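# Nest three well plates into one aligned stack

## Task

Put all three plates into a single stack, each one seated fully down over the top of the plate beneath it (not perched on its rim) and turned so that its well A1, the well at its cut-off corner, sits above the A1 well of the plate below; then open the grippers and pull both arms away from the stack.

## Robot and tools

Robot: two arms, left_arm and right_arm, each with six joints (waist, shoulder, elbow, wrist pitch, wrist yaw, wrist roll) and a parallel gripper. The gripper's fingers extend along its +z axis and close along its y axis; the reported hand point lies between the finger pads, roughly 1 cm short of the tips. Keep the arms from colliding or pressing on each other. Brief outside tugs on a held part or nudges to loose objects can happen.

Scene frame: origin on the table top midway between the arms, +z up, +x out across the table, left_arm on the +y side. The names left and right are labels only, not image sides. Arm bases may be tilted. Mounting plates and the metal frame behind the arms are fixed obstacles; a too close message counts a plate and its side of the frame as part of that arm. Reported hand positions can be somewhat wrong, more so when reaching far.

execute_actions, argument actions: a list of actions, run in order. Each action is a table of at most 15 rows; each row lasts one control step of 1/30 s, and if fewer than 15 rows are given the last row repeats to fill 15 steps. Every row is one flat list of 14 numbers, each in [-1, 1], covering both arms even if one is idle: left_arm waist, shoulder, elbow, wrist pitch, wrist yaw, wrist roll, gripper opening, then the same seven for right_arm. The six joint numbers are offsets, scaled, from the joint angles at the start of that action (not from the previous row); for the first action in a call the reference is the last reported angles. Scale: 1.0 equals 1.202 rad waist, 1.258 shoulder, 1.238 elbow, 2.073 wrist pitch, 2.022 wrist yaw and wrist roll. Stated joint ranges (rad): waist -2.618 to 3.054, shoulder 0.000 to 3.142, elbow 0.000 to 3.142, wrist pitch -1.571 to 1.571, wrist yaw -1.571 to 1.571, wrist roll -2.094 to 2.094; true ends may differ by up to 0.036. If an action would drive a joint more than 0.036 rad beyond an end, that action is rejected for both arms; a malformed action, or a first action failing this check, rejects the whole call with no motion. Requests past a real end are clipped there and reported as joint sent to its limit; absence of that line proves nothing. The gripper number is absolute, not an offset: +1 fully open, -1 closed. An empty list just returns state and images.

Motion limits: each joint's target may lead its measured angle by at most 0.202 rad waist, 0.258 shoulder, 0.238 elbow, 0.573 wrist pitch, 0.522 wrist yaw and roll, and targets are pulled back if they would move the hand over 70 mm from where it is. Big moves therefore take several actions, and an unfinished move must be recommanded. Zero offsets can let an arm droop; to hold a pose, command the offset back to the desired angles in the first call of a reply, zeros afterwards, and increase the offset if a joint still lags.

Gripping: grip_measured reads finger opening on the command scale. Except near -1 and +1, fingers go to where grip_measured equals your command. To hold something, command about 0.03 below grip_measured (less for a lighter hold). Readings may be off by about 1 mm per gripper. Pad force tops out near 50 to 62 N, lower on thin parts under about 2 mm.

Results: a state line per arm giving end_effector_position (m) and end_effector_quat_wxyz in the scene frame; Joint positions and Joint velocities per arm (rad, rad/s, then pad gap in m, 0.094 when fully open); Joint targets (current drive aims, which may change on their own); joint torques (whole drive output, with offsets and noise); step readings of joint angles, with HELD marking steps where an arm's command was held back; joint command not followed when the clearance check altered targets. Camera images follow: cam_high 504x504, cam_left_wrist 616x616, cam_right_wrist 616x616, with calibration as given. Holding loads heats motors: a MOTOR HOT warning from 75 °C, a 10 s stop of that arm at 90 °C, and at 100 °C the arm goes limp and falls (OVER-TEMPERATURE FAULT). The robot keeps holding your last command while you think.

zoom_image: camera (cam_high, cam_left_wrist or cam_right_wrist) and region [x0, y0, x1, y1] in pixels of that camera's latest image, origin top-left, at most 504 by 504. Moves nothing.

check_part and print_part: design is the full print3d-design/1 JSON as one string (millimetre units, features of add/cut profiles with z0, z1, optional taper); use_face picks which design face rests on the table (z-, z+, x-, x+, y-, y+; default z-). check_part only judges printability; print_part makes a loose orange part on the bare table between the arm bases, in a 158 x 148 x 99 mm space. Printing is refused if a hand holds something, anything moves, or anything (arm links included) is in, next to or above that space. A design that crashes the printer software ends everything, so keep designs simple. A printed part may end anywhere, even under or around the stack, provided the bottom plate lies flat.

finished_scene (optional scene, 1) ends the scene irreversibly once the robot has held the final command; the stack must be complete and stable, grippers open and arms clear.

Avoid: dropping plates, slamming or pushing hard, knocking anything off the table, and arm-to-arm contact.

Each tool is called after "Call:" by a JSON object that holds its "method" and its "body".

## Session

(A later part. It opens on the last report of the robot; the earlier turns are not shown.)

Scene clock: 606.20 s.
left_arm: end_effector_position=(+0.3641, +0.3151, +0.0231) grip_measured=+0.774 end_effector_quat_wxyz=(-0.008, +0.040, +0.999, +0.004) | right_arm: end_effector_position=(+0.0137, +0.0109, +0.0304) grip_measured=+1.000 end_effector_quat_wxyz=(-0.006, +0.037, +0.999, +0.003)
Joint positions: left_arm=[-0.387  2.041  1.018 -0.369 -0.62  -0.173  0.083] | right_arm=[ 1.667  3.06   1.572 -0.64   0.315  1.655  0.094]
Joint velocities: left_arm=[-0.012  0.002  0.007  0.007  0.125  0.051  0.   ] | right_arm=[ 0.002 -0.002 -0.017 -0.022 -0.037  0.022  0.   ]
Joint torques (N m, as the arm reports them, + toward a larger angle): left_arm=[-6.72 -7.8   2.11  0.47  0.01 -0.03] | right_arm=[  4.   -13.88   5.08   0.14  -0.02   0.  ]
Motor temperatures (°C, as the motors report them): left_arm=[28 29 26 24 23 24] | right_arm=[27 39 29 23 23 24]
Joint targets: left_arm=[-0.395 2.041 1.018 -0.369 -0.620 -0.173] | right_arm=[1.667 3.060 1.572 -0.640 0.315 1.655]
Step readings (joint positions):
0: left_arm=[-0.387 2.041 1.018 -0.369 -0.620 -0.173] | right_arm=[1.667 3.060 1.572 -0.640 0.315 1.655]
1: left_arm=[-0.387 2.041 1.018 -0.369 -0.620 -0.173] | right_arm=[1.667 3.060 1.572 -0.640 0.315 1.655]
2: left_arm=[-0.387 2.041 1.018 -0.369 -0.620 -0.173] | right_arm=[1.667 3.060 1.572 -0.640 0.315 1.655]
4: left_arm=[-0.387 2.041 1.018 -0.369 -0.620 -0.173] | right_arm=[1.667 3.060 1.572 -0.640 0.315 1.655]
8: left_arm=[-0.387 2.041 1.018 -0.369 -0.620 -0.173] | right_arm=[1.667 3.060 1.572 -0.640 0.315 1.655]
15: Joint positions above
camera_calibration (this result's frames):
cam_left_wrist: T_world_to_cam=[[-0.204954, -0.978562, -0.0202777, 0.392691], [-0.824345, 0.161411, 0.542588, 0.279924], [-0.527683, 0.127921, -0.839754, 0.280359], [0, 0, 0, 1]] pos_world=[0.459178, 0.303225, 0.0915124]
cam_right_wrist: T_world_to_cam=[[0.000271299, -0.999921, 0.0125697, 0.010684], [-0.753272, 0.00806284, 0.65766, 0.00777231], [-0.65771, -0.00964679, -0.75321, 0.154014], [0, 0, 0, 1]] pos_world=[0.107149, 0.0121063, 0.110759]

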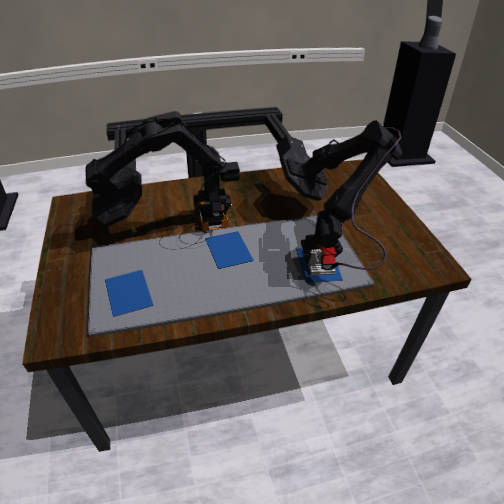

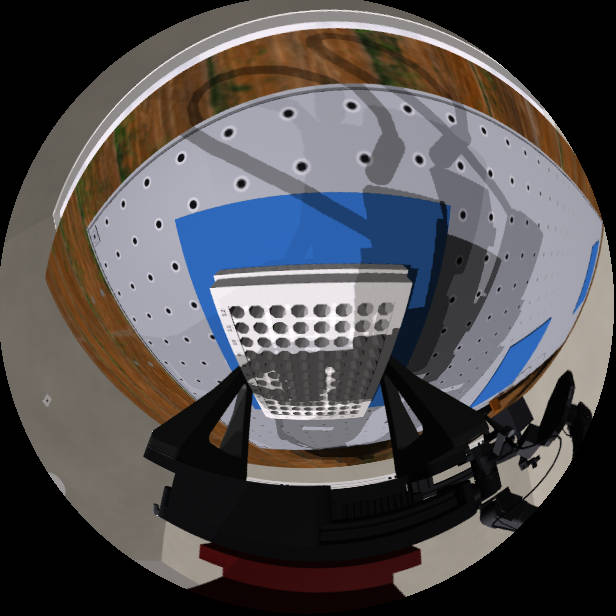

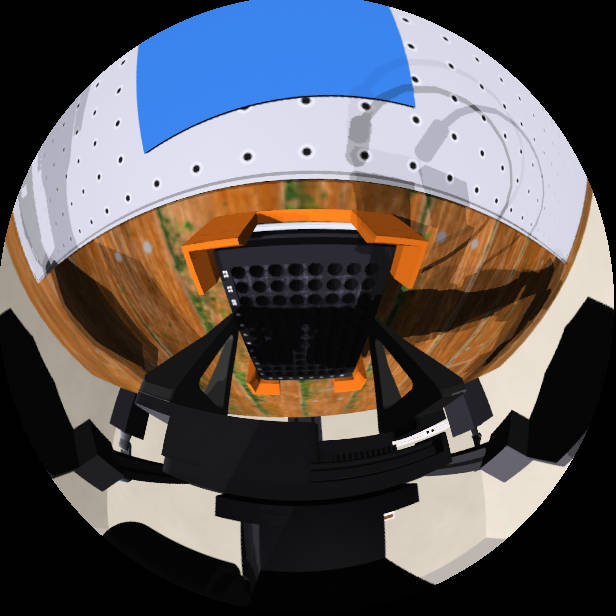

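Call:
{"method": "execute_actions", "body": {"actions": [[[-0.006,0,0,0,0,0,0.74,-0.015,0.026,0,0.02,0,-0.009,1]],[[-0.006,0,0,0,0,0,0.74,-0.008,0.02,0,0.012,0,-0.005,1]],[[-0.006,0,0,0,0,0,0.74,0,0,0,0,0,0,0.765]]]}}

Call:
{"method": "zoom_image", "body": {"camera": "cam_right_wrist", "region": [180, 180, 440, 420]}}

Scene clock: 615.50 s.
left_arm: end_effector_position=(+0.3641, +0.3151, +0.0231) grip_measured=+0.774 end_effector_quat_wxyz=(-0.008, +0.040, +0.999, +0.004) | right_arm: end_effector_position=(+0.0130, +0.0127, +0.0184) grip_measured=+0.801 end_effector_quat_wxyz=(-0.010, +0.037, +0.999, +0.007)
Joint positions: left_arm=[-0.387  2.041  1.018 -0.369 -0.62  -0.173  0.083] | right_arm=[ 1.653  3.088  1.572 -0.602  0.314  1.641  0.085]
Joint velocities: left_arm=[-0.007 -0.002 -0.002 -0.051 -0.007  0.007  0.001] | right_arm=[-0.012 -0.017  0.002  0.007  0.081 -0.007  0.   ]
Joint torques (N m, as the arm reports them, + toward a larger angle): left_arm=[-6.75 -7.81  2.09  0.47  0.01 -0.03] | right_arm=[  4.1  -13.8    4.92   0.14  -0.02   0.  ]
Motor temperatures (°C, as the motors report them): left_arm=[28 29 26 24 23 24] | right_arm=[27 40 29 23 23 24]
Joint targets: left_arm=[-0.395 2.041 1.018 -0.369 -0.620 -0.173] | right_arm=[1.653 3.088 1.572 -0.603 0.315 1.641]
Step readings (joint positions; steps 1 to 15: 1st action; 16 to 30: 2nd action; 31 to 45: 3rd action):
0: left_arm=[-0.387 2.041 1.018 -0.369 -0.620 -0.173] | right_arm=[1.667 3.060 1.572 -0.640 0.315 1.655]
1: left_arm=[-0.387 2.041 1.018 -0.369 -0.620 -0.173] | right_arm=[1.666 3.062 1.572 -0.638 0.315 1.654]
2: left_arm=[-0.387 2.041 1.018 -0.369 -0.620 -0.173] | right_arm=[1.664 3.064 1.572 -0.631 0.315 1.651]
4: left_arm=[-0.387 2.041 1.018 -0.369 -0.620 -0.173] | right_arm=[1.659 3.072 1.572 -0.622 0.315 1.649]
8: left_arm=[-0.387 2.041 1.018 -0.369 -0.620 -0.173] | right_arm=[1.653 3.082 1.572 -0.617 0.315 1.646]
15: left_arm=[-0.387 2.041 1.018 -0.369 -0.620 -0.173] | right_arm=[1.653 3.082 1.572 -0.613 0.315 1.644]
16: left_arm=[-0.387 2.041 1.018 -0.369 -0.620 -0.173] | right_arm=[1.653 3.083 1.572 -0.611 0.315 1.643]
17: left_arm=[-0.387 2.041 1.018 -0.369 -0.620 -0.173] | right_arm=[1.653 3.085 1.572 -0.608 0.315 1.642]
19: left_arm=[-0.387 2.041 1.018 -0.369 -0.620 -0.173] | right_arm=[1.653 3.088 1.572 -0.605 0.315 1.642]
23: left_arm=[-0.387 2.041 1.018 -0.369 -0.620 -0.173] | right_arm=[1.653 3.088 1.572 -0.603 0.315 1.641]
30: left_arm=[-0.387 2.041 1.018 -0.369 -0.620 -0.173] | right_arm=[1.653 3.088 1.572 -0.603 0.315 1.641]
31: left_arm=[-0.387 2.041 1.018 -0.369 -0.620 -0.173] | right_arm=[1.653 3.088 1.572 -0.603 0.315 1.641]
32: left_arm=[-0.387 2.041 1.018 -0.369 -0.620 -0.173] | right_arm=[1.653 3.088 1.572 -0.602 0.314 1.641]
34: left_arm=[-0.387 2.041 1.018 -0.369 -0.620 -0.173] | right_arm=[1.653 3.088 1.572 -0.602 0.314 1.641]
38: left_arm=[-0.387 2.041 1.018 -0.369 -0.620 -0.173] | right_arm=[1.653 3.088 1.572 -0.602 0.314 1.641]
45: Joint positions above
camera_calibration (this result's frames):
cam_left_wrist: T_world_to_cam=[[-0.204954, -0.978562, -0.0202777, 0.392691], [-0.824345, 0.161411, 0.542588, 0.279924], [-0.527683, 0.127921, -0.839754, 0.280359], [0, 0, 0, 1]] pos_world=[0.459178, 0.303225, 0.0915124]
cam_right_wrist: T_world_to_cam=[[-0.0000386884, -0.999983, 0.00579461, 0.0127873], [-0.748114, 0.00387407, 0.663558, 0.0149954], [-0.66357, -0.00430936, -0.748102, 0.14446], [0, 0, 0, 1]] pos_world=[0.107078, 0.0133515, 0.0980463]

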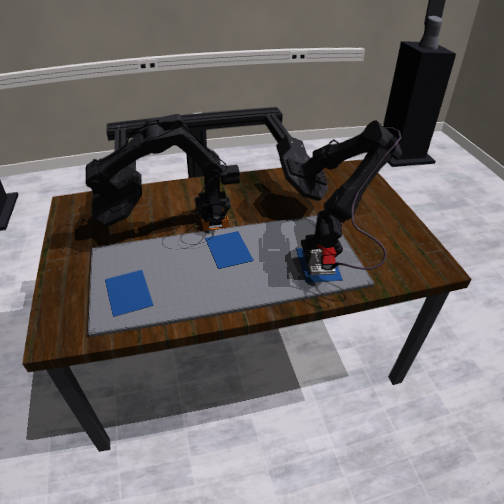

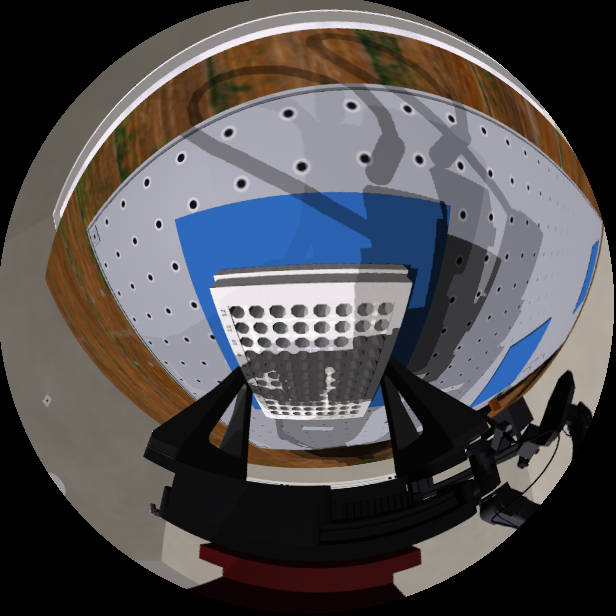

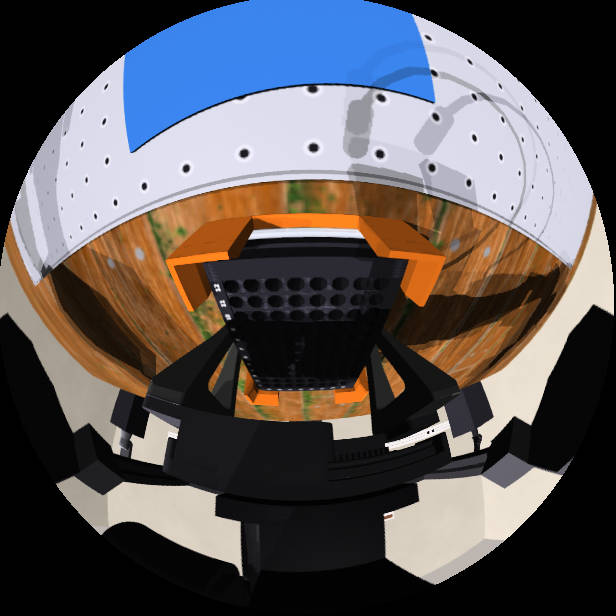

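Region (180, 180, 440, 420) of cam_right_wrist's 616x616 image, scaled by 1.938, with more detail than that image has; it fills the top 465 rows of this view, and the rest is white.

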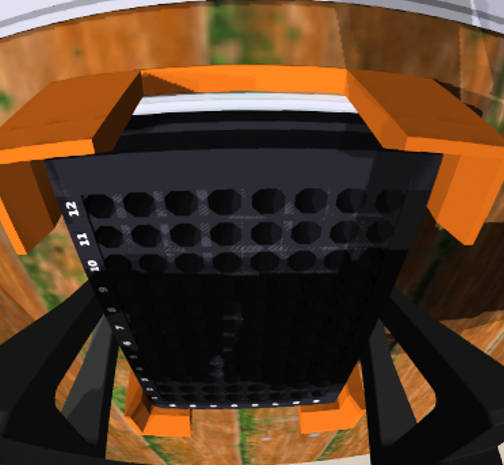

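Call:
{"method": "execute_actions", "body": {"actions": [[[-0.006,0,0,0,0,0,0.74,0,0,0,0,0,0,1]],[[-0.006,0,0,0,0,0,0.74,0.02,-0.035,0,-0.032,0,0,1]],[[-0.006,0,0,0,0,0,0.74,0.02,-0.035,0,-0.032,0,0,1]],[[-0.06,-0.1,0,-0.08,0,0,0.74,0.03,-0.07,0,-0.05,0,0,1]],[[-0.01,0,0,0,0,0,0.74,-0.3,-0.4,-0.15,0,0,-0.3,1]],[[-0.01,0,0,0,0,0,0.74,-0.3,-0.4,-0.15,0,0,-0.3,1]],[[-0.01,0,0,0,0,0,0.74,-0.3,-0.4,-0.3,0.1,0,-0.2,1]]]}}

Call:
{"method": "zoom_image", "body": {"camera": "cam_high", "region": [180, 185, 250, 245]}}

Scene clock: 633.63 s.
left_arm: end_effector_position=(+0.3595, +0.3198, +0.0625) grip_measured=+0.774 end_effector_quat_wxyz=(-0.008, +0.074, +0.997, -0.002) | right_arm: end_effector_position=(+0.3859, -0.3425, +0.2210) grip_measured=+1.000 end_effector_quat_wxyz=(+0.196, +0.046, +0.960, +0.193)
Joint positions: left_arm=[-0.445  1.924  1.013 -0.52  -0.619 -0.173  0.083] | right_arm=[ 0.531  1.336  0.926 -0.523  0.343  0.152  0.094]
Joint velocities: left_arm=[-0.017  0.007 -0.012  0.037  0.125  0.081 -0.001] | right_arm=[ 0.022 -0.002  0.002  0.037 -0.037 -0.183  0.   ]
Joint torques (N m, as the arm reports them, + toward a larger angle): left_arm=[-6.9  -7.24  2.54  0.47  0.01 -0.04] | right_arm=[ 4.8  -4.46  3.99  0.93 -0.3  -0.05]
Motor temperatures (°C, as the motors report them): left_arm=[28 29 26 24 23 24] | right_arm=[27 41 29 23 23 24]
Joint targets: left_arm=[-0.457 1.924 1.013 -0.520 -0.619 -0.173] | right_arm=[0.547 1.345 0.898 -0.503 0.330 0.123]
Step readings (joint positions; steps 1 to 15: 1st action; 16 to 30: 2nd action; 31 to 45: 3rd action; 46 to 60: 4th action; 61 to 75: 5th action; 76 to 90: 6th action; 91 to 105: 7th action):
0: left_arm=[-0.387 2.041 1.018 -0.369 -0.620 -0.173] | right_arm=[1.653 3.088 1.572 -0.602 0.314 1.641]
1: left_arm=[-0.387 2.041 1.018 -0.369 -0.620 -0.173] | right_arm=[1.653 3.088 1.572 -0.602 0.314 1.641]
2: left_arm=[-0.387 2.041 1.018 -0.369 -0.620 -0.173] | right_arm=[1.653 3.088 1.572 -0.602 0.314 1.641]
4: left_arm=[-0.387 2.041 1.018 -0.369 -0.620 -0.173] | right_arm=[1.653 3.088 1.572 -0.602 0.314 1.641]
8: left_arm=[-0.387 2.041 1.018 -0.369 -0.620 -0.173] | right_arm=[1.653 3.088 1.572 -0.602 0.314 1.641]
15: left_arm=[-0.387 2.041 1.018 -0.369 -0.620 -0.173] | right_arm=[1.653 3.088 1.572 -0.602 0.314 1.641]
16: left_arm=[-0.387 2.041 1.018 -0.369 -0.620 -0.173] | right_arm=[1.654 3.084 1.572 -0.605 0.314 1.641]
17: left_arm=[-0.387 2.041 1.018 -0.369 -0.620 -0.173] | right_arm=[1.655 3.079 1.572 -0.614 0.314 1.641]
19: left_arm=[-0.387 2.041 1.018 -0.369 -0.620 -0.173] | right_arm=[1.659 3.066 1.572 -0.626 0.314 1.641]
23: left_arm=[-0.387 2.041 1.018 -0.369 -0.620 -0.173] | right_arm=[1.662 3.049 1.572 -0.632 0.314 1.641]
30: left_arm=[-0.387 2.041 1.018 -0.369 -0.620 -0.173] | right_arm=[1.662 3.049 1.572 -0.639 0.314 1.641]
31: left_arm=[-0.387 2.041 1.018 -0.369 -0.620 -0.173] | right_arm=[1.663 3.046 1.572 -0.643 0.314 1.641]
32: left_arm=[-0.387 2.041 1.018 -0.369 -0.620 -0.173] | right_arm=[1.664 3.042 1.572 -0.653 0.314 1.641]
34: left_arm=[-0.387 2.041 1.018 -0.369 -0.620 -0.173] | right_arm=[1.668 3.028 1.572 -0.665 0.314 1.641]
38: left_arm=[-0.387 2.041 1.018 -0.369 -0.620 -0.173] | right_arm=[1.672 3.011 1.572 -0.671 0.314 1.641]
45: left_arm=[-0.387 2.041 1.018 -0.369 -0.620 -0.173] | right_arm=[1.672 3.010 1.572 -0.677 0.314 1.641]
46: left_arm=[-0.392 2.032 1.018 -0.383 -0.619 -0.173] | right_arm=[1.674 3.004 1.572 -0.684 0.314 1.641]
47: left_arm=[-0.401 2.011 1.015 -0.417 -0.619 -0.173] | right_arm=[1.677 2.993 1.572 -0.703 0.313 1.641]
49: left_arm=[-0.426 1.961 1.013 -0.467 -0.619 -0.173] | right_arm=[1.686 2.961 1.572 -0.728 0.313 1.641]
53: left_arm=[-0.445 1.924 1.013 -0.491 -0.619 -0.173] | right_arm=[1.697 2.917 1.572 -0.737 0.313 1.641]
60: left_arm=[-0.445 1.924 1.013 -0.520 -0.619 -0.173] | right_arm=[1.698 2.916 1.572 -0.750 0.313 1.641]
61: left_arm=[-0.445 1.924 1.013 -0.520 -0.619 -0.173] | right_arm=[1.686 2.894 1.548 -0.732 0.307 1.583]
62: left_arm=[-0.445 1.924 1.013 -0.520 -0.619 -0.173] | right_arm=[1.664 2.852 1.501 -0.724 0.299 1.508]
64: left_arm=[-0.445 1.924 1.013 -0.520 -0.619 -0.173] | right_arm=[1.585 2.747 1.437 -0.743 0.296 1.388]
68: left_arm=[-0.445 1.924 1.013 -0.520 -0.619 -0.173] | right_arm=[1.404 2.532 1.421 -0.743 0.296 1.226]
75: left_arm=[-0.445 1.924 1.013 -0.520 -0.619 -0.173] | right_arm=[1.300 2.380 1.421 -0.728 0.320 1.082]
76: left_arm=[-0.445 1.924 1.013 -0.520 -0.619 -0.173] | right_arm=[1.295 2.367 1.400 -0.711 0.313 1.027]
77: left_arm=[-0.445 1.924 1.013 -0.520 -0.619 -0.173] | right_arm=[1.279 2.332 1.357 -0.703 0.304 0.957]
79: left_arm=[-0.445 1.924 1.013 -0.520 -0.619 -0.173] | right_arm=[1.209 2.235 1.292 -0.720 0.301 0.840]
83: left_arm=[-0.445 1.924 1.013 -0.520 -0.619 -0.173] | right_arm=[1.022 2.027 1.270 -0.723 0.302 0.682]
90: left_arm=[-0.445 1.924 1.013 -0.520 -0.619 -0.173] | right_arm=[0.908 1.849 1.270 -0.711 0.331 0.528]
91: left_arm=[-0.445 1.924 1.013 -0.520 -0.619 -0.173] | right_arm=[0.899 1.829 1.238 -0.669 0.322 0.478]
92: left_arm=[-0.445 1.924 1.013 -0.520 -0.619 -0.173] | right_arm=[0.874 1.781 1.175 -0.624 0.312 0.422]
94: left_arm=[-0.445 1.924 1.013 -0.520 -0.619 -0.173] | right_arm=[0.774 1.653 1.053 -0.592 0.311 0.338]
98: left_arm=[-0.445 1.924 1.013 -0.520 -0.619 -0.173] | right_arm=[0.544 1.396 0.927 -0.574 0.333 0.225]
105: Joint positions above
camera_calibration (this result's frames):
cam_left_wrist: T_world_to_cam=[[-0.271553, -0.96238, -0.00911738, 0.415208], [-0.810642, 0.22361, 0.541163, 0.229308], [-0.518766, 0.154345, -0.840868, 0.298818], [0, 0, 0, 1]] pos_world=[0.453654, 0.302191, 0.130959]
cam_right_wrist: T_world_to_cam=[[0.0482427, -0.937793, -0.343826, -0.26359], [-0.954764, -0.144418, 0.259939, 0.27905], [-0.293424, 0.315733, -0.902339, 0.54282], [0, 0, 0, 1]] pos_world=[0.43842, -0.378279, 0.326643]

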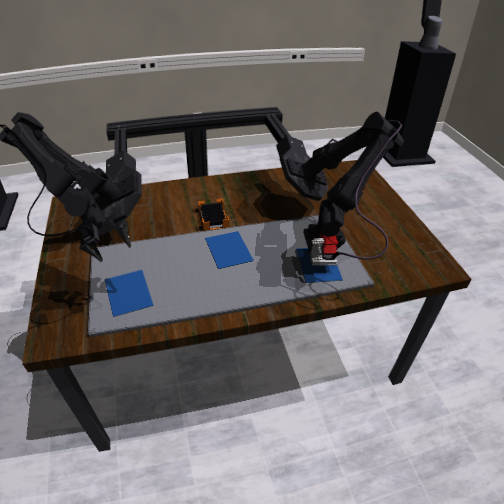

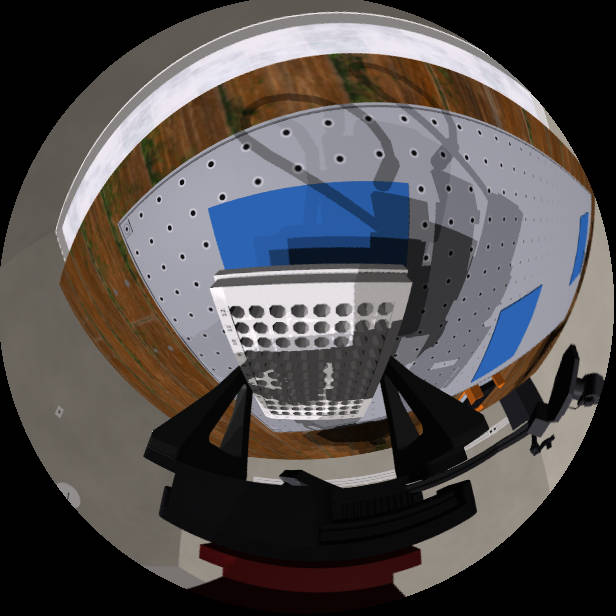

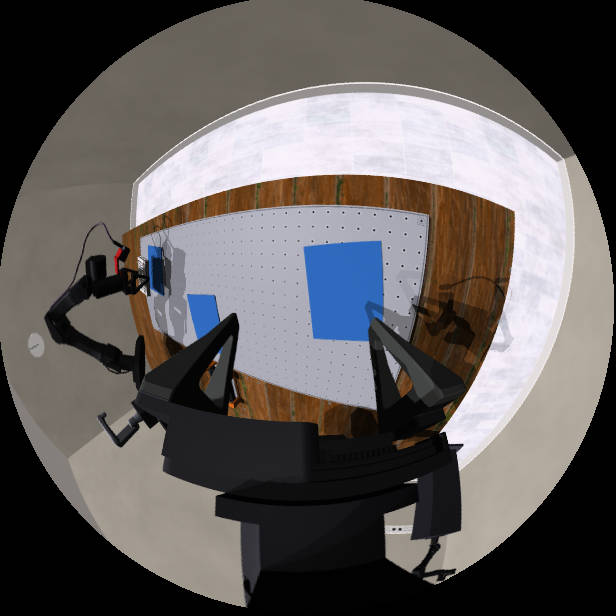

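Region (180, 185, 250, 245) of cam_high's 504x504 image, scaled by 7.200, with more detail than that image has; it fills the top 432 rows of this view, and the rest is white.

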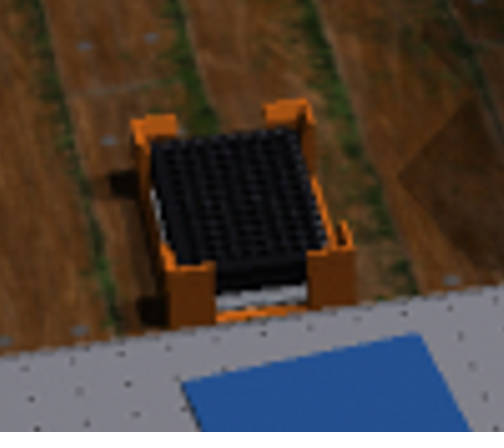

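Call:
{"method": "execute_actions", "body": {"actions": [[[-0.33,0.1,0.15,-0.05,0.05,-0.25,0.74,0,0,0,0,0,0,1]],[[-0.33,0.25,0.15,-0.04,0.05,-0.25,0.74,0,0,0,0,0,0,1]]]}}

Scene clock: 655.60 s.
left_arm: end_effector_position=(+0.2032, +0.0379, +0.1654) grip_measured=+0.774 end_effector_quat_wxyz=(-0.010, +0.029, +0.991, -0.132) | right_arm: end_effector_position=(+0.3869, -0.3425, +0.2214) grip_measured=+1.000 end_effector_quat_wxyz=(+0.199, +0.045, +0.960, +0.193)
Joint positions: left_arm=[-1.267  2.387  1.343 -0.665 -0.4   -1.116  0.083] | right_arm=[ 0.531  1.336  0.926 -0.518  0.343  0.148  0.094]
Joint velocities: left_arm=[ 0.183 -0.022  0.002  0.007 -0.022 -0.286 -0.001] | right_arm=[ 0.017 -0.012 -0.017 -0.007 -0.022 -0.051  0.   ]
Joint torques (N m, as the arm reports them, + toward a larger angle): left_arm=[ -4.84 -10.93   5.77   0.73  -0.05  -0.07] | right_arm=[ 3.53 -5.26  5.8   0.79 -0.22 -0.01]
Motor temperatures (°C, as the motors report them): left_arm=[28 29 26 24 23 24] | right_arm=[27 35 29 24 23 24]
Joint targets: left_arm=[-1.242 2.364 1.368 -0.686 -0.413 -1.154] | right_arm=[0.531 1.336 0.926 -0.518 0.343 0.148]
Step readings (joint positions; steps 1 to 15: 1st action; 16 to 30: 2nd action):
0: left_arm=[-0.445 1.924 1.013 -0.520 -0.619 -0.173] | right_arm=[0.531 1.336 0.926 -0.518 0.343 0.133]
1: left_arm=[-0.458 1.937 1.034 -0.548 -0.616 -0.231] | right_arm=[0.531 1.336 0.926 -0.518 0.343 0.135]
2: left_arm=[-0.484 1.965 1.072 -0.577 -0.613 -0.302] | right_arm=[0.531 1.336 0.926 -0.518 0.343 0.138]
4: left_arm=[-0.567 2.018 1.137 -0.581 -0.593 -0.415] | right_arm=[0.531 1.336 0.926 -0.518 0.343 0.142]
8: left_arm=[-0.775 2.049 1.180 -0.581 -0.554 -0.559] | right_arm=[0.531 1.336 0.926 -0.518 0.343 0.146]
15: left_arm=[-0.845 2.049 1.182 -0.603 -0.514 -0.649] | right_arm=[0.531 1.336 0.926 -0.518 0.343 0.148]
16: left_arm=[-0.849 2.069 1.202 -0.628 -0.514 -0.700] | right_arm=[0.531 1.336 0.926 -0.518 0.343 0.148]
17: left_arm=[-0.862 2.110 1.241 -0.647 -0.514 -0.761] | right_arm=[0.531 1.336 0.926 -0.518 0.343 0.148]
19: left_arm=[-0.919 2.210 1.305 -0.641 -0.502 -0.856] | right_arm=[0.531 1.336 0.926 -0.518 0.343 0.148]
23: left_arm=[-1.089 2.351 1.338 -0.640 -0.461 -1.001] | right_arm=[0.531 1.336 0.926 -0.518 0.343 0.148]
30: Joint positions above
camera_calibration (this result's frames):
cam_left_wrist: T_world_to_cam=[[-0.179835, -0.952475, 0.245868, 0.0412467], [-0.821388, 0.282927, 0.495252, 0.117453], [-0.541277, -0.11289, -0.833231, 0.361183], [0, 0, 0, 1]] pos_world=[0.299392, 0.0468297, 0.232639]
cam_right_wrist: T_world_to_cam=[[0.0508438, -0.937948, -0.343028, -0.264748], [-0.955817, -0.145275, 0.255556, 0.280892], [-0.289532, 0.314878, -0.903893, 0.542015], [0, 0, 0, 1]] pos_world=[0.438872, -0.378182, 0.327324]

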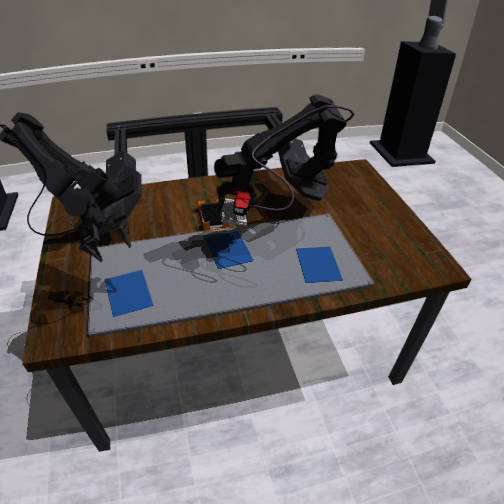

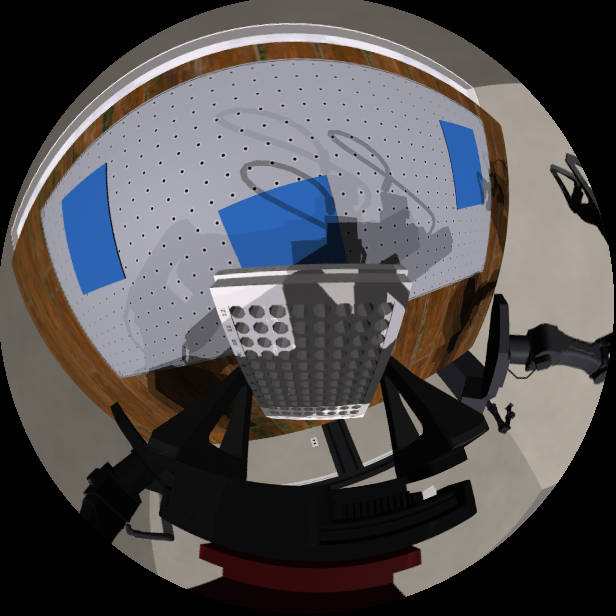

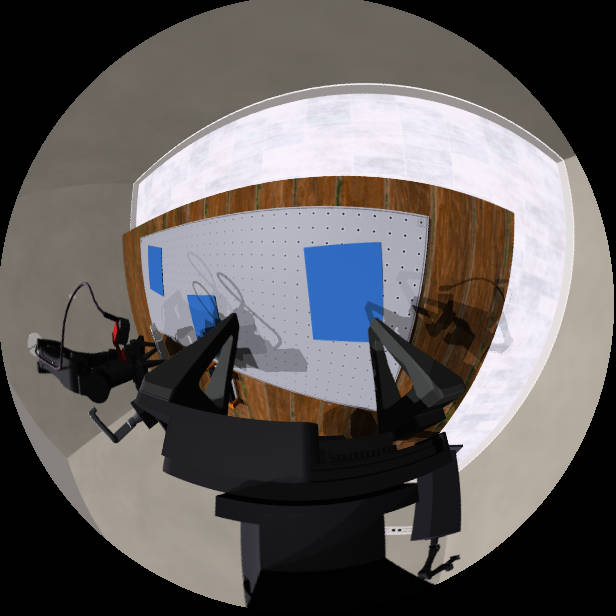

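Call:
{"method": "execute_actions", "body": {"actions": [[[-0.369,0.3,0.18,-0.06,0.05,-0.235,0.74,0,0,0,0,0,0,1]],[[-0.006,0.05,0,0,0,-0.02,0.74,0,0,0,0,0,0,1]]]}}

Scene clock: 660.80 s.
left_arm: end_effector_position=(-0.0102, +0.0115, +0.1053) grip_measured=+0.774 end_effector_quat_wxyz=(-0.007, +0.075, +0.997, -0.035) | right_arm: end_effector_position=(+0.3869, -0.3425, +0.2214) grip_measured=+1.000 end_effector_quat_wxyz=(+0.199, +0.045, +0.960, +0.193)
Joint positions: left_arm=[-1.757  2.872  1.541 -0.754 -0.271 -1.588  0.083] | right_arm=[ 0.531  1.336  0.926 -0.518  0.343  0.148  0.094]
Joint velocities: left_arm=[ 0.007 -0.007 -0.012  0.037 -0.037 -0.051  0.001] | right_arm=[ 0.022 -0.007 -0.002  0.051 -0.066 -0.051  0.   ]
Joint torques (N m, as the arm reports them, + toward a larger angle): left_arm=[ -4.09 -13.23   4.04   0.59  -0.09  -0.09] | right_arm=[ 3.54 -5.29  5.81  0.79 -0.22 -0.01]
Motor temperatures (°C, as the motors report them): left_arm=[28 30 26 24 23 24] | right_arm=[27 34 29 24 23 24]
Joint targets: left_arm=[-1.763 2.855 1.540 -0.758 -0.280 -1.595] | right_arm=[0.531 1.336 0.926 -0.518 0.343 0.148]
Step readings (joint positions; steps 1 to 15: 1st action; 16 to 30: 2nd action):
0: left_arm=[-1.227 2.387 1.344 -0.674 -0.401 -1.150] | right_arm=[0.531 1.336 0.926 -0.518 0.343 0.148]
1: left_arm=[-1.236 2.408 1.370 -0.703 -0.399 -1.194] | right_arm=[0.531 1.336 0.926 -0.518 0.343 0.148]
2: left_arm=[-1.252 2.450 1.419 -0.728 -0.397 -1.249] | right_arm=[0.531 1.336 0.926 -0.518 0.343 0.148]
4: left_arm=[-1.309 2.550 1.494 -0.721 -0.384 -1.328] | right_arm=[0.531 1.336 0.926 -0.518 0.343 0.148]
8: left_arm=[-1.469 2.718 1.538 -0.719 -0.348 -1.447] | right_arm=[0.531 1.336 0.926 -0.518 0.343 0.148]
15: left_arm=[-1.755 2.792 1.540 -0.758 -0.280 -1.555] | right_arm=[0.531 1.336 0.926 -0.518 0.343 0.148]
16: left_arm=[-1.758 2.796 1.541 -0.758 -0.278 -1.561] | right_arm=[0.531 1.336 0.926 -0.518 0.343 0.148]
17: left_arm=[-1.757 2.803 1.541 -0.754 -0.278 -1.567] | right_arm=[0.531 1.336 0.926 -0.518 0.343 0.148]
19: left_arm=[-1.757 2.830 1.541 -0.754 -0.277 -1.575] | right_arm=[0.531 1.336 0.926 -0.518 0.343 0.148]
23: left_arm=[-1.757 2.870 1.541 -0.754 -0.272 -1.584] | right_arm=[0.531 1.336 0.926 -0.518 0.343 0.148]
30: Joint positions above
camera_calibration (this result's frames):
cam_left_wrist: T_world_to_cam=[[-0.273128, -0.960332, 0.0562504, 0.0115972], [-0.808911, 0.260923, 0.52686, -0.0235484], [-0.520637, 0.0983988, -0.848089, 0.191985], [0, 0, 0, 1]] pos_world=[0.0840734, -0.00160955, 0.174574]
cam_right_wrist: T_world_to_cam=[[0.0508438, -0.937948, -0.343028, -0.264748], [-0.955817, -0.145275, 0.255556, 0.280892], [-0.289532, 0.314878, -0.903893, 0.542015], [0, 0, 0, 1]] pos_world=[0.438872, -0.378182, 0.327324]

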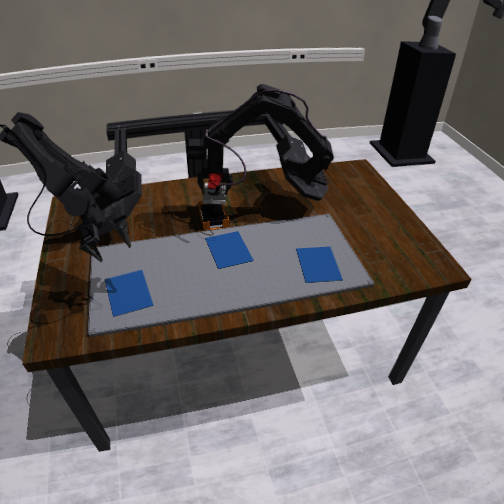

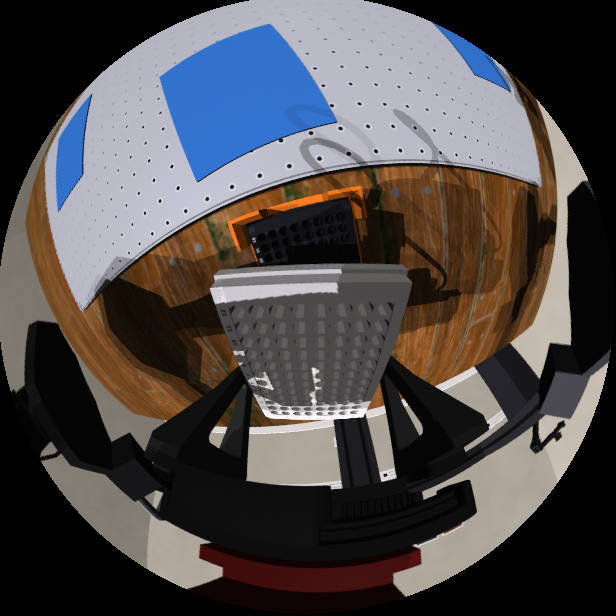

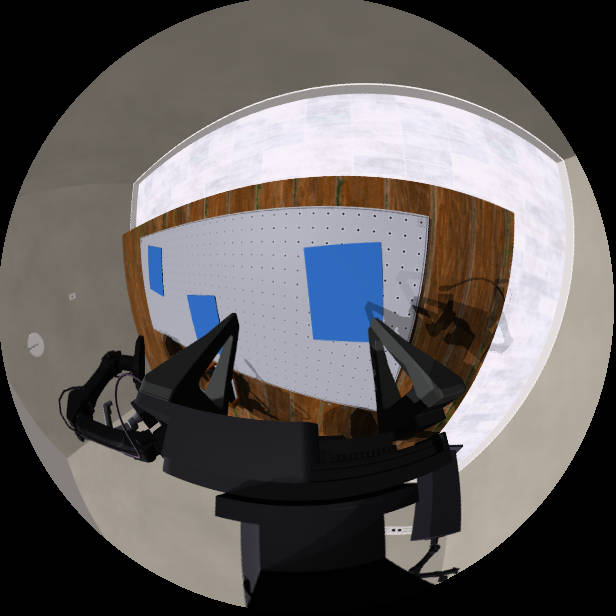

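Call:
{"method": "execute_actions", "body": {"actions": [[[0.05,0.02,0,-0.025,-0.015,-0.1,0.74,0,0,0,0,0,0,1]],[[-0.006,0,0,0,0,-0.01,0.74,0,0,0,0,0,0,1]]]}}

Scene clock: 667.37 s.
left_arm: end_effector_position=(+0.0072, +0.0244, +0.0857) grip_measured=+0.774 end_effector_quat_wxyz=(-0.020, -0.047, +0.999, +0.006) | right_arm: end_effector_position=(+0.3869, -0.3425, +0.2214) grip_measured=+1.000 end_effector_quat_wxyz=(+0.199, +0.045, +0.960, +0.193)
Joint positions: left_arm=[-1.684  2.902  1.541 -0.783 -0.276 -1.789  0.083] | right_arm=[ 0.531  1.336  0.926 -0.518  0.343  0.148  0.094]
Joint velocities: left_arm=[-0.012  0.002  0.002 -0.007 -0.095  0.066  0.   ] | right_arm=[ 0.002 -0.002  0.007 -0.066 -0.022 -0.051  0.   ]
Joint torques (N m, as the arm reports them, + toward a larger angle): left_arm=[ -4.72 -11.6    3.78   0.51  -0.03  -0.09] | right_arm=[ 3.57 -5.26  5.79  0.8  -0.22 -0.02]
Motor temperatures (°C, as the motors report them): left_arm=[28 31 26 24 23 24] | right_arm=[27 34 29 24 23 24]
Joint targets: left_arm=[-1.691 2.902 1.541 -0.783 -0.281 -1.797] | right_arm=[0.531 1.336 0.926 -0.518 0.343 0.148]
Step readings (joint positions; steps 1 to 15: 1st action; 16 to 30: 2nd action):
0: left_arm=[-1.757 2.872 1.541 -0.754 -0.271 -1.589] | right_arm=[0.531 1.336 0.926 -0.518 0.343 0.148]
1: left_arm=[-1.753 2.874 1.541 -0.755 -0.271 -1.616] | right_arm=[0.531 1.336 0.926 -0.518 0.343 0.148]
2: left_arm=[-1.744 2.877 1.541 -0.757 -0.271 -1.650] | right_arm=[0.531 1.336 0.926 -0.518 0.343 0.148]
4: left_arm=[-1.716 2.887 1.541 -0.765 -0.273 -1.699] | right_arm=[0.531 1.336 0.926 -0.518 0.343 0.148]
8: left_arm=[-1.683 2.902 1.541 -0.779 -0.281 -1.750] | right_arm=[0.531 1.336 0.926 -0.518 0.343 0.148]
15: left_arm=[-1.684 2.902 1.541 -0.783 -0.281 -1.777] | right_arm=[0.531 1.336 0.926 -0.518 0.343 0.148]
16: left_arm=[-1.684 2.902 1.541 -0.783 -0.281 -1.779] | right_arm=[0.531 1.336 0.926 -0.518 0.343 0.148]
17: left_arm=[-1.684 2.902 1.541 -0.783 -0.280 -1.781] | right_arm=[0.531 1.336 0.926 -0.518 0.343 0.148]
19: left_arm=[-1.684 2.902 1.541 -0.783 -0.278 -1.784] | right_arm=[0.531 1.336 0.926 -0.518 0.343 0.148]
23: left_arm=[-1.684 2.902 1.541 -0.783 -0.277 -1.788] | right_arm=[0.531 1.336 0.926 -0.518 0.343 0.148]
30: Joint positions above
camera_calibration (this result's frames):
cam_left_wrist: T_world_to_cam=[[-0.0338076, -0.999152, -0.0235154, 0.0358674], [-0.826771, 0.0147399, 0.562346, 0.000596357], [-0.561522, 0.0384534, -0.826568, 0.183069], [0, 0, 0, 1]] pos_world=[0.104503, 0.0287885, 0.151827]
cam_right_wrist: T_world_to_cam=[[0.0508438, -0.937948, -0.343028, -0.264748], [-0.955817, -0.145275, 0.255556, 0.280892], [-0.289532, 0.314878, -0.903893, 0.542015], [0, 0, 0, 1]] pos_world=[0.438872, -0.378182, 0.327324]

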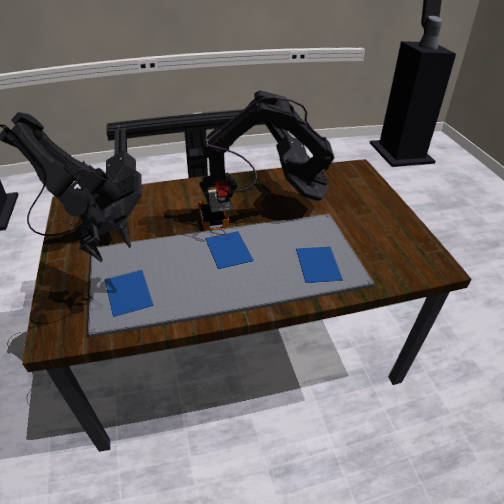

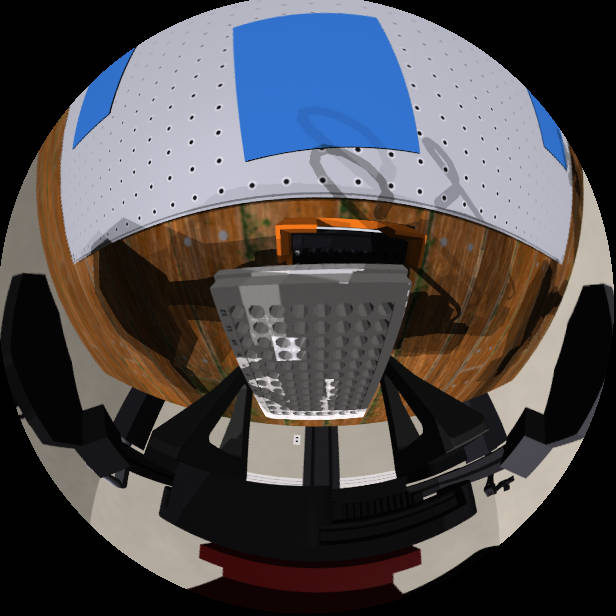

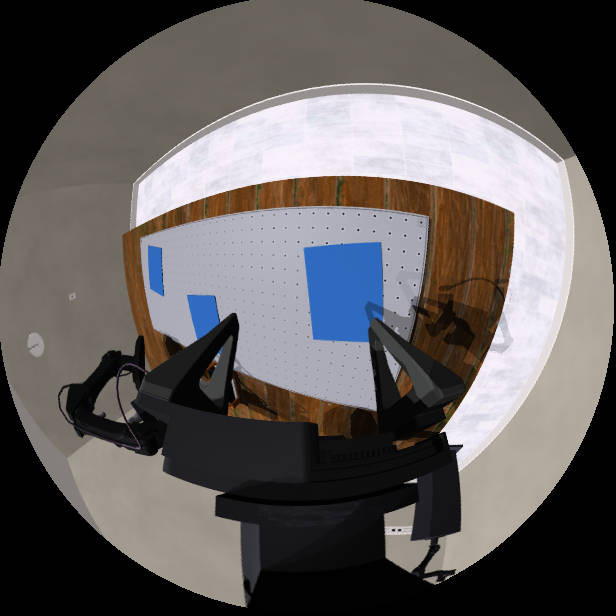

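Call:
{"method": "execute_actions", "body": {"actions": [[[-0.006,0.0,0.055,-0.03,-0.022,0,0.74,0,0,0,0,0,0,1]]]}}

Scene clock: 677.47 s.
left_arm: end_effector_position=(+0.0125, +0.0157, +0.0933) grip_measured=+0.774 end_effector_quat_wxyz=(-0.010, -0.048, +0.999, +0.001) | right_arm: end_effector_position=(+0.3869, -0.3425, +0.2214) grip_measured=+1.000 end_effector_quat_wxyz=(+0.199, +0.045, +0.960, +0.193)
Joint positions: left_arm=[-1.684  2.909  1.589 -0.82  -0.298 -1.79   0.083] | right_arm=[ 0.531  1.336  0.926 -0.518  0.343  0.148  0.094]
Joint velocities: left_arm=[-0.002  0.012  0.002 -0.022  0.022 -0.007 -0.001] | right_arm=[-0.002  0.002 -0.002 -0.022  0.007  0.051  0.   ]
Joint torques (N m, as the arm reports them, + toward a larger angle): left_arm=[ -4.8  -12.39   5.28   0.33  -0.23  -0.03] | right_arm=[ 3.52 -5.28  5.78  0.8  -0.22  0.  ]
Motor temperatures (°C, as the motors report them): left_arm=[27 32 27 24 23 24] | right_arm=[27 33 30 24 23 24]
Joint targets: left_arm=[-1.691 2.902 1.609 -0.845 -0.321 -1.789] | right_arm=[0.531 1.336 0.926 -0.518 0.343 0.148]
Step readings (joint positions):
0: left_arm=[-1.684 2.902 1.541 -0.783 -0.276 -1.790] | right_arm=[0.531 1.336 0.926 -0.518 0.343 0.148]
1: left_arm=[-1.684 2.904 1.548 -0.792 -0.278 -1.790] | right_arm=[0.531 1.336 0.926 -0.518 0.343 0.148]
2: left_arm=[-1.684 2.907 1.560 -0.804 -0.282 -1.790] | right_arm=[0.531 1.336 0.926 -0.518 0.343 0.148]
4: left_arm=[-1.684 2.909 1.577 -0.809 -0.288 -1.790] | right_arm=[0.531 1.336 0.926 -0.518 0.343 0.148]
8: left_arm=[-1.684 2.909 1.589 -0.810 -0.296 -1.790] | right_arm=[0.531 1.336 0.926 -0.518 0.343 0.148]
15: Joint positions above
camera_calibration (this result's frames):
cam_left_wrist: T_world_to_cam=[[-0.0308851, -0.999392, -0.0161678, 0.0268414], [-0.83818, 0.0170842, 0.545126, 0.00256333], [-0.544518, 0.0303878, -0.838198, 0.193636], [0, 0, 0, 1]] pos_world=[0.108416, 0.0208971, 0.161342]
cam_right_wrist: T_world_to_cam=[[0.0508438, -0.937948, -0.343028, -0.264748], [-0.955817, -0.145275, 0.255556, 0.280892], [-0.289532, 0.314878, -0.903893, 0.542015], [0, 0, 0, 1]] pos_world=[0.438872, -0.378182, 0.327324]

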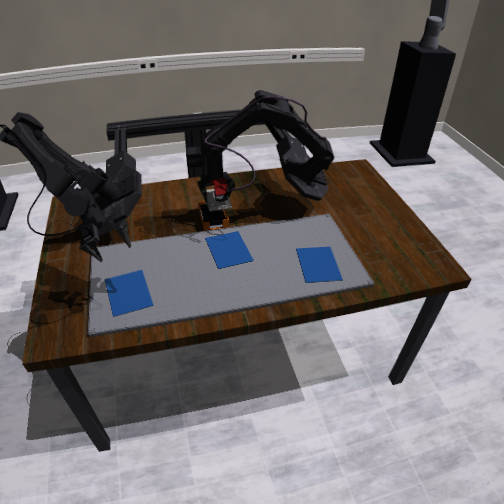

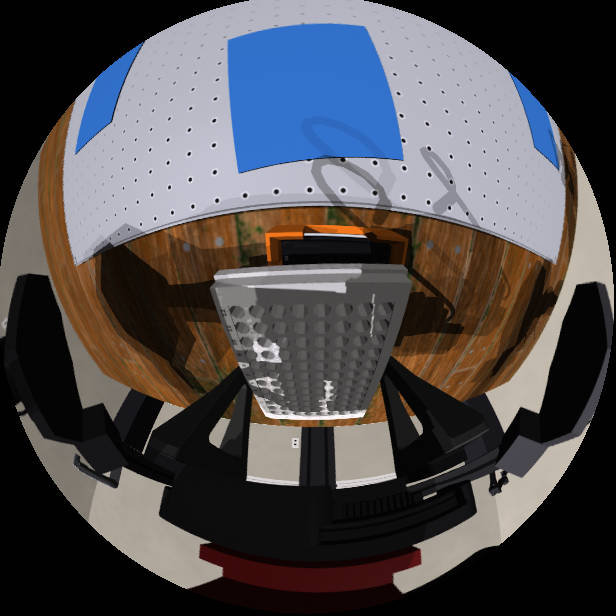

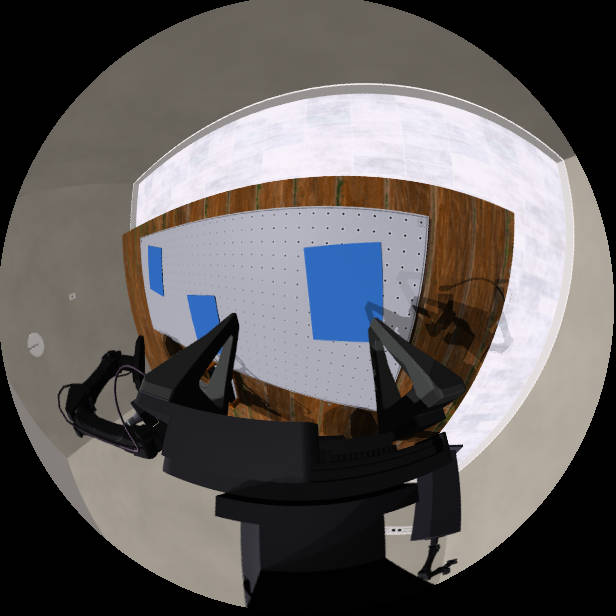

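Call:
{"method": "execute_actions", "body": {"actions": [[[0.025,0.06,0.09,0,-0.01,0.018,0.74,0,0,0,0,0,0,1]]]}}

Scene clock: 683.93 s.
left_arm: end_effector_position=(+0.0155, -0.0026, +0.0760) grip_measured=+0.774 end_effector_quat_wxyz=(-0.020, -0.051, +0.999, -0.000) | right_arm: end_effector_position=(+0.3869, -0.3425, +0.2214) grip_measured=+1.000 end_effector_quat_wxyz=(+0.199, +0.045, +0.960, +0.193)
Joint positions: left_arm=[-1.646  2.99   1.679 -0.812 -0.299 -1.761  0.083] | right_arm=[ 0.531  1.336  0.926 -0.518  0.343  0.148  0.094]
Joint velocities: left_arm=[-0.002  0.012  0.007 -0.022 -0.066  0.037 -0.   ] | right_arm=[-0.007 -0.012  0.002  0.051 -0.022  0.037  0.   ]
Joint torques (N m, as the arm reports them, + toward a larger angle): left_arm=[ -5.11 -12.86   5.38   0.46  -0.18   0.02] | right_arm=[ 3.54 -5.29  5.83  0.8  -0.21  0.  ]
Motor temperatures (°C, as the motors report them): left_arm=[27 33 27 24 23 24] | right_arm=[27 33 30 24 23 24]
Joint targets: left_arm=[-1.654 2.984 1.700 -0.820 -0.318 -1.754] | right_arm=[0.531 1.336 0.926 -0.518 0.343 0.148]
Step readings (joint positions):
0: left_arm=[-1.684 2.909 1.589 -0.821 -0.298 -1.790] | right_arm=[0.531 1.336 0.926 -0.518 0.343 0.148]
1: left_arm=[-1.681 2.919 1.605 -0.834 -0.298 -1.787] | right_arm=[0.531 1.336 0.926 -0.518 0.343 0.148]
2: left_arm=[-1.677 2.938 1.635 -0.839 -0.298 -1.782] | right_arm=[0.531 1.336 0.926 -0.518 0.343 0.148]
4: left_arm=[-1.663 2.971 1.672 -0.820 -0.298 -1.773] | right_arm=[0.531 1.336 0.926 -0.518 0.343 0.148]
8: left_arm=[-1.646 2.989 1.679 -0.812 -0.298 -1.765] | right_arm=[0.531 1.336 0.926 -0.518 0.343 0.148]
15: Joint positions above
camera_calibration (this result's frames):
cam_left_wrist: T_world_to_cam=[[-0.0250776, -0.999615, -0.01184, 0.0078905], [-0.827409, 0.0141076, 0.561422, 0.0134046], [-0.56104, 0.0238756, -0.827445, 0.180777], [0, 0, 0, 1]] pos_world=[0.112712, 0.0033822, 0.142151]
cam_right_wrist: T_world_to_cam=[[0.0508438, -0.937948, -0.343028, -0.264748], [-0.955817, -0.145275, 0.255556, 0.280892], [-0.289532, 0.314878, -0.903893, 0.542015], [0, 0, 0, 1]] pos_world=[0.438872, -0.378182, 0.327324]

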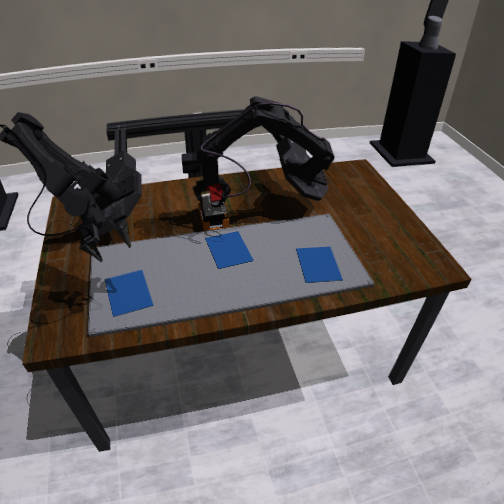

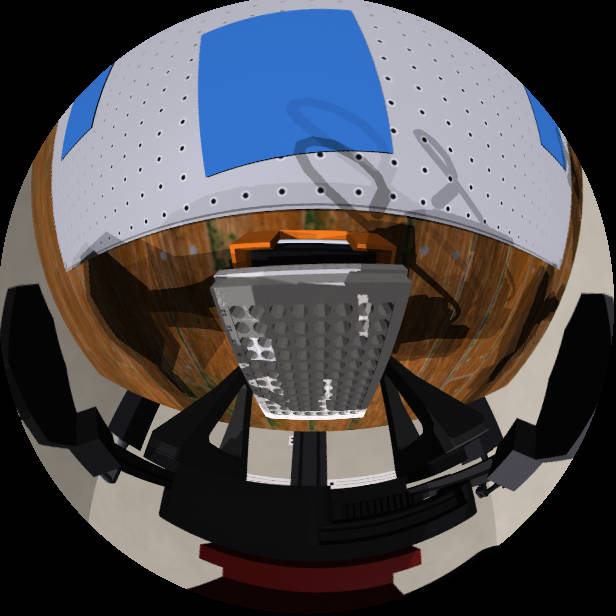

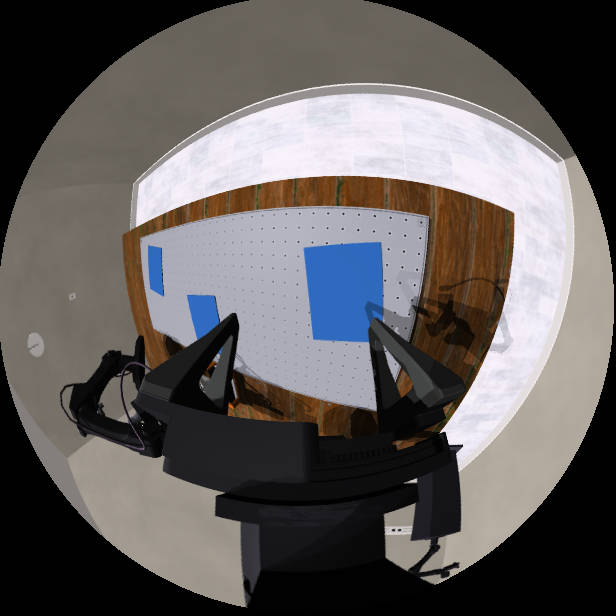

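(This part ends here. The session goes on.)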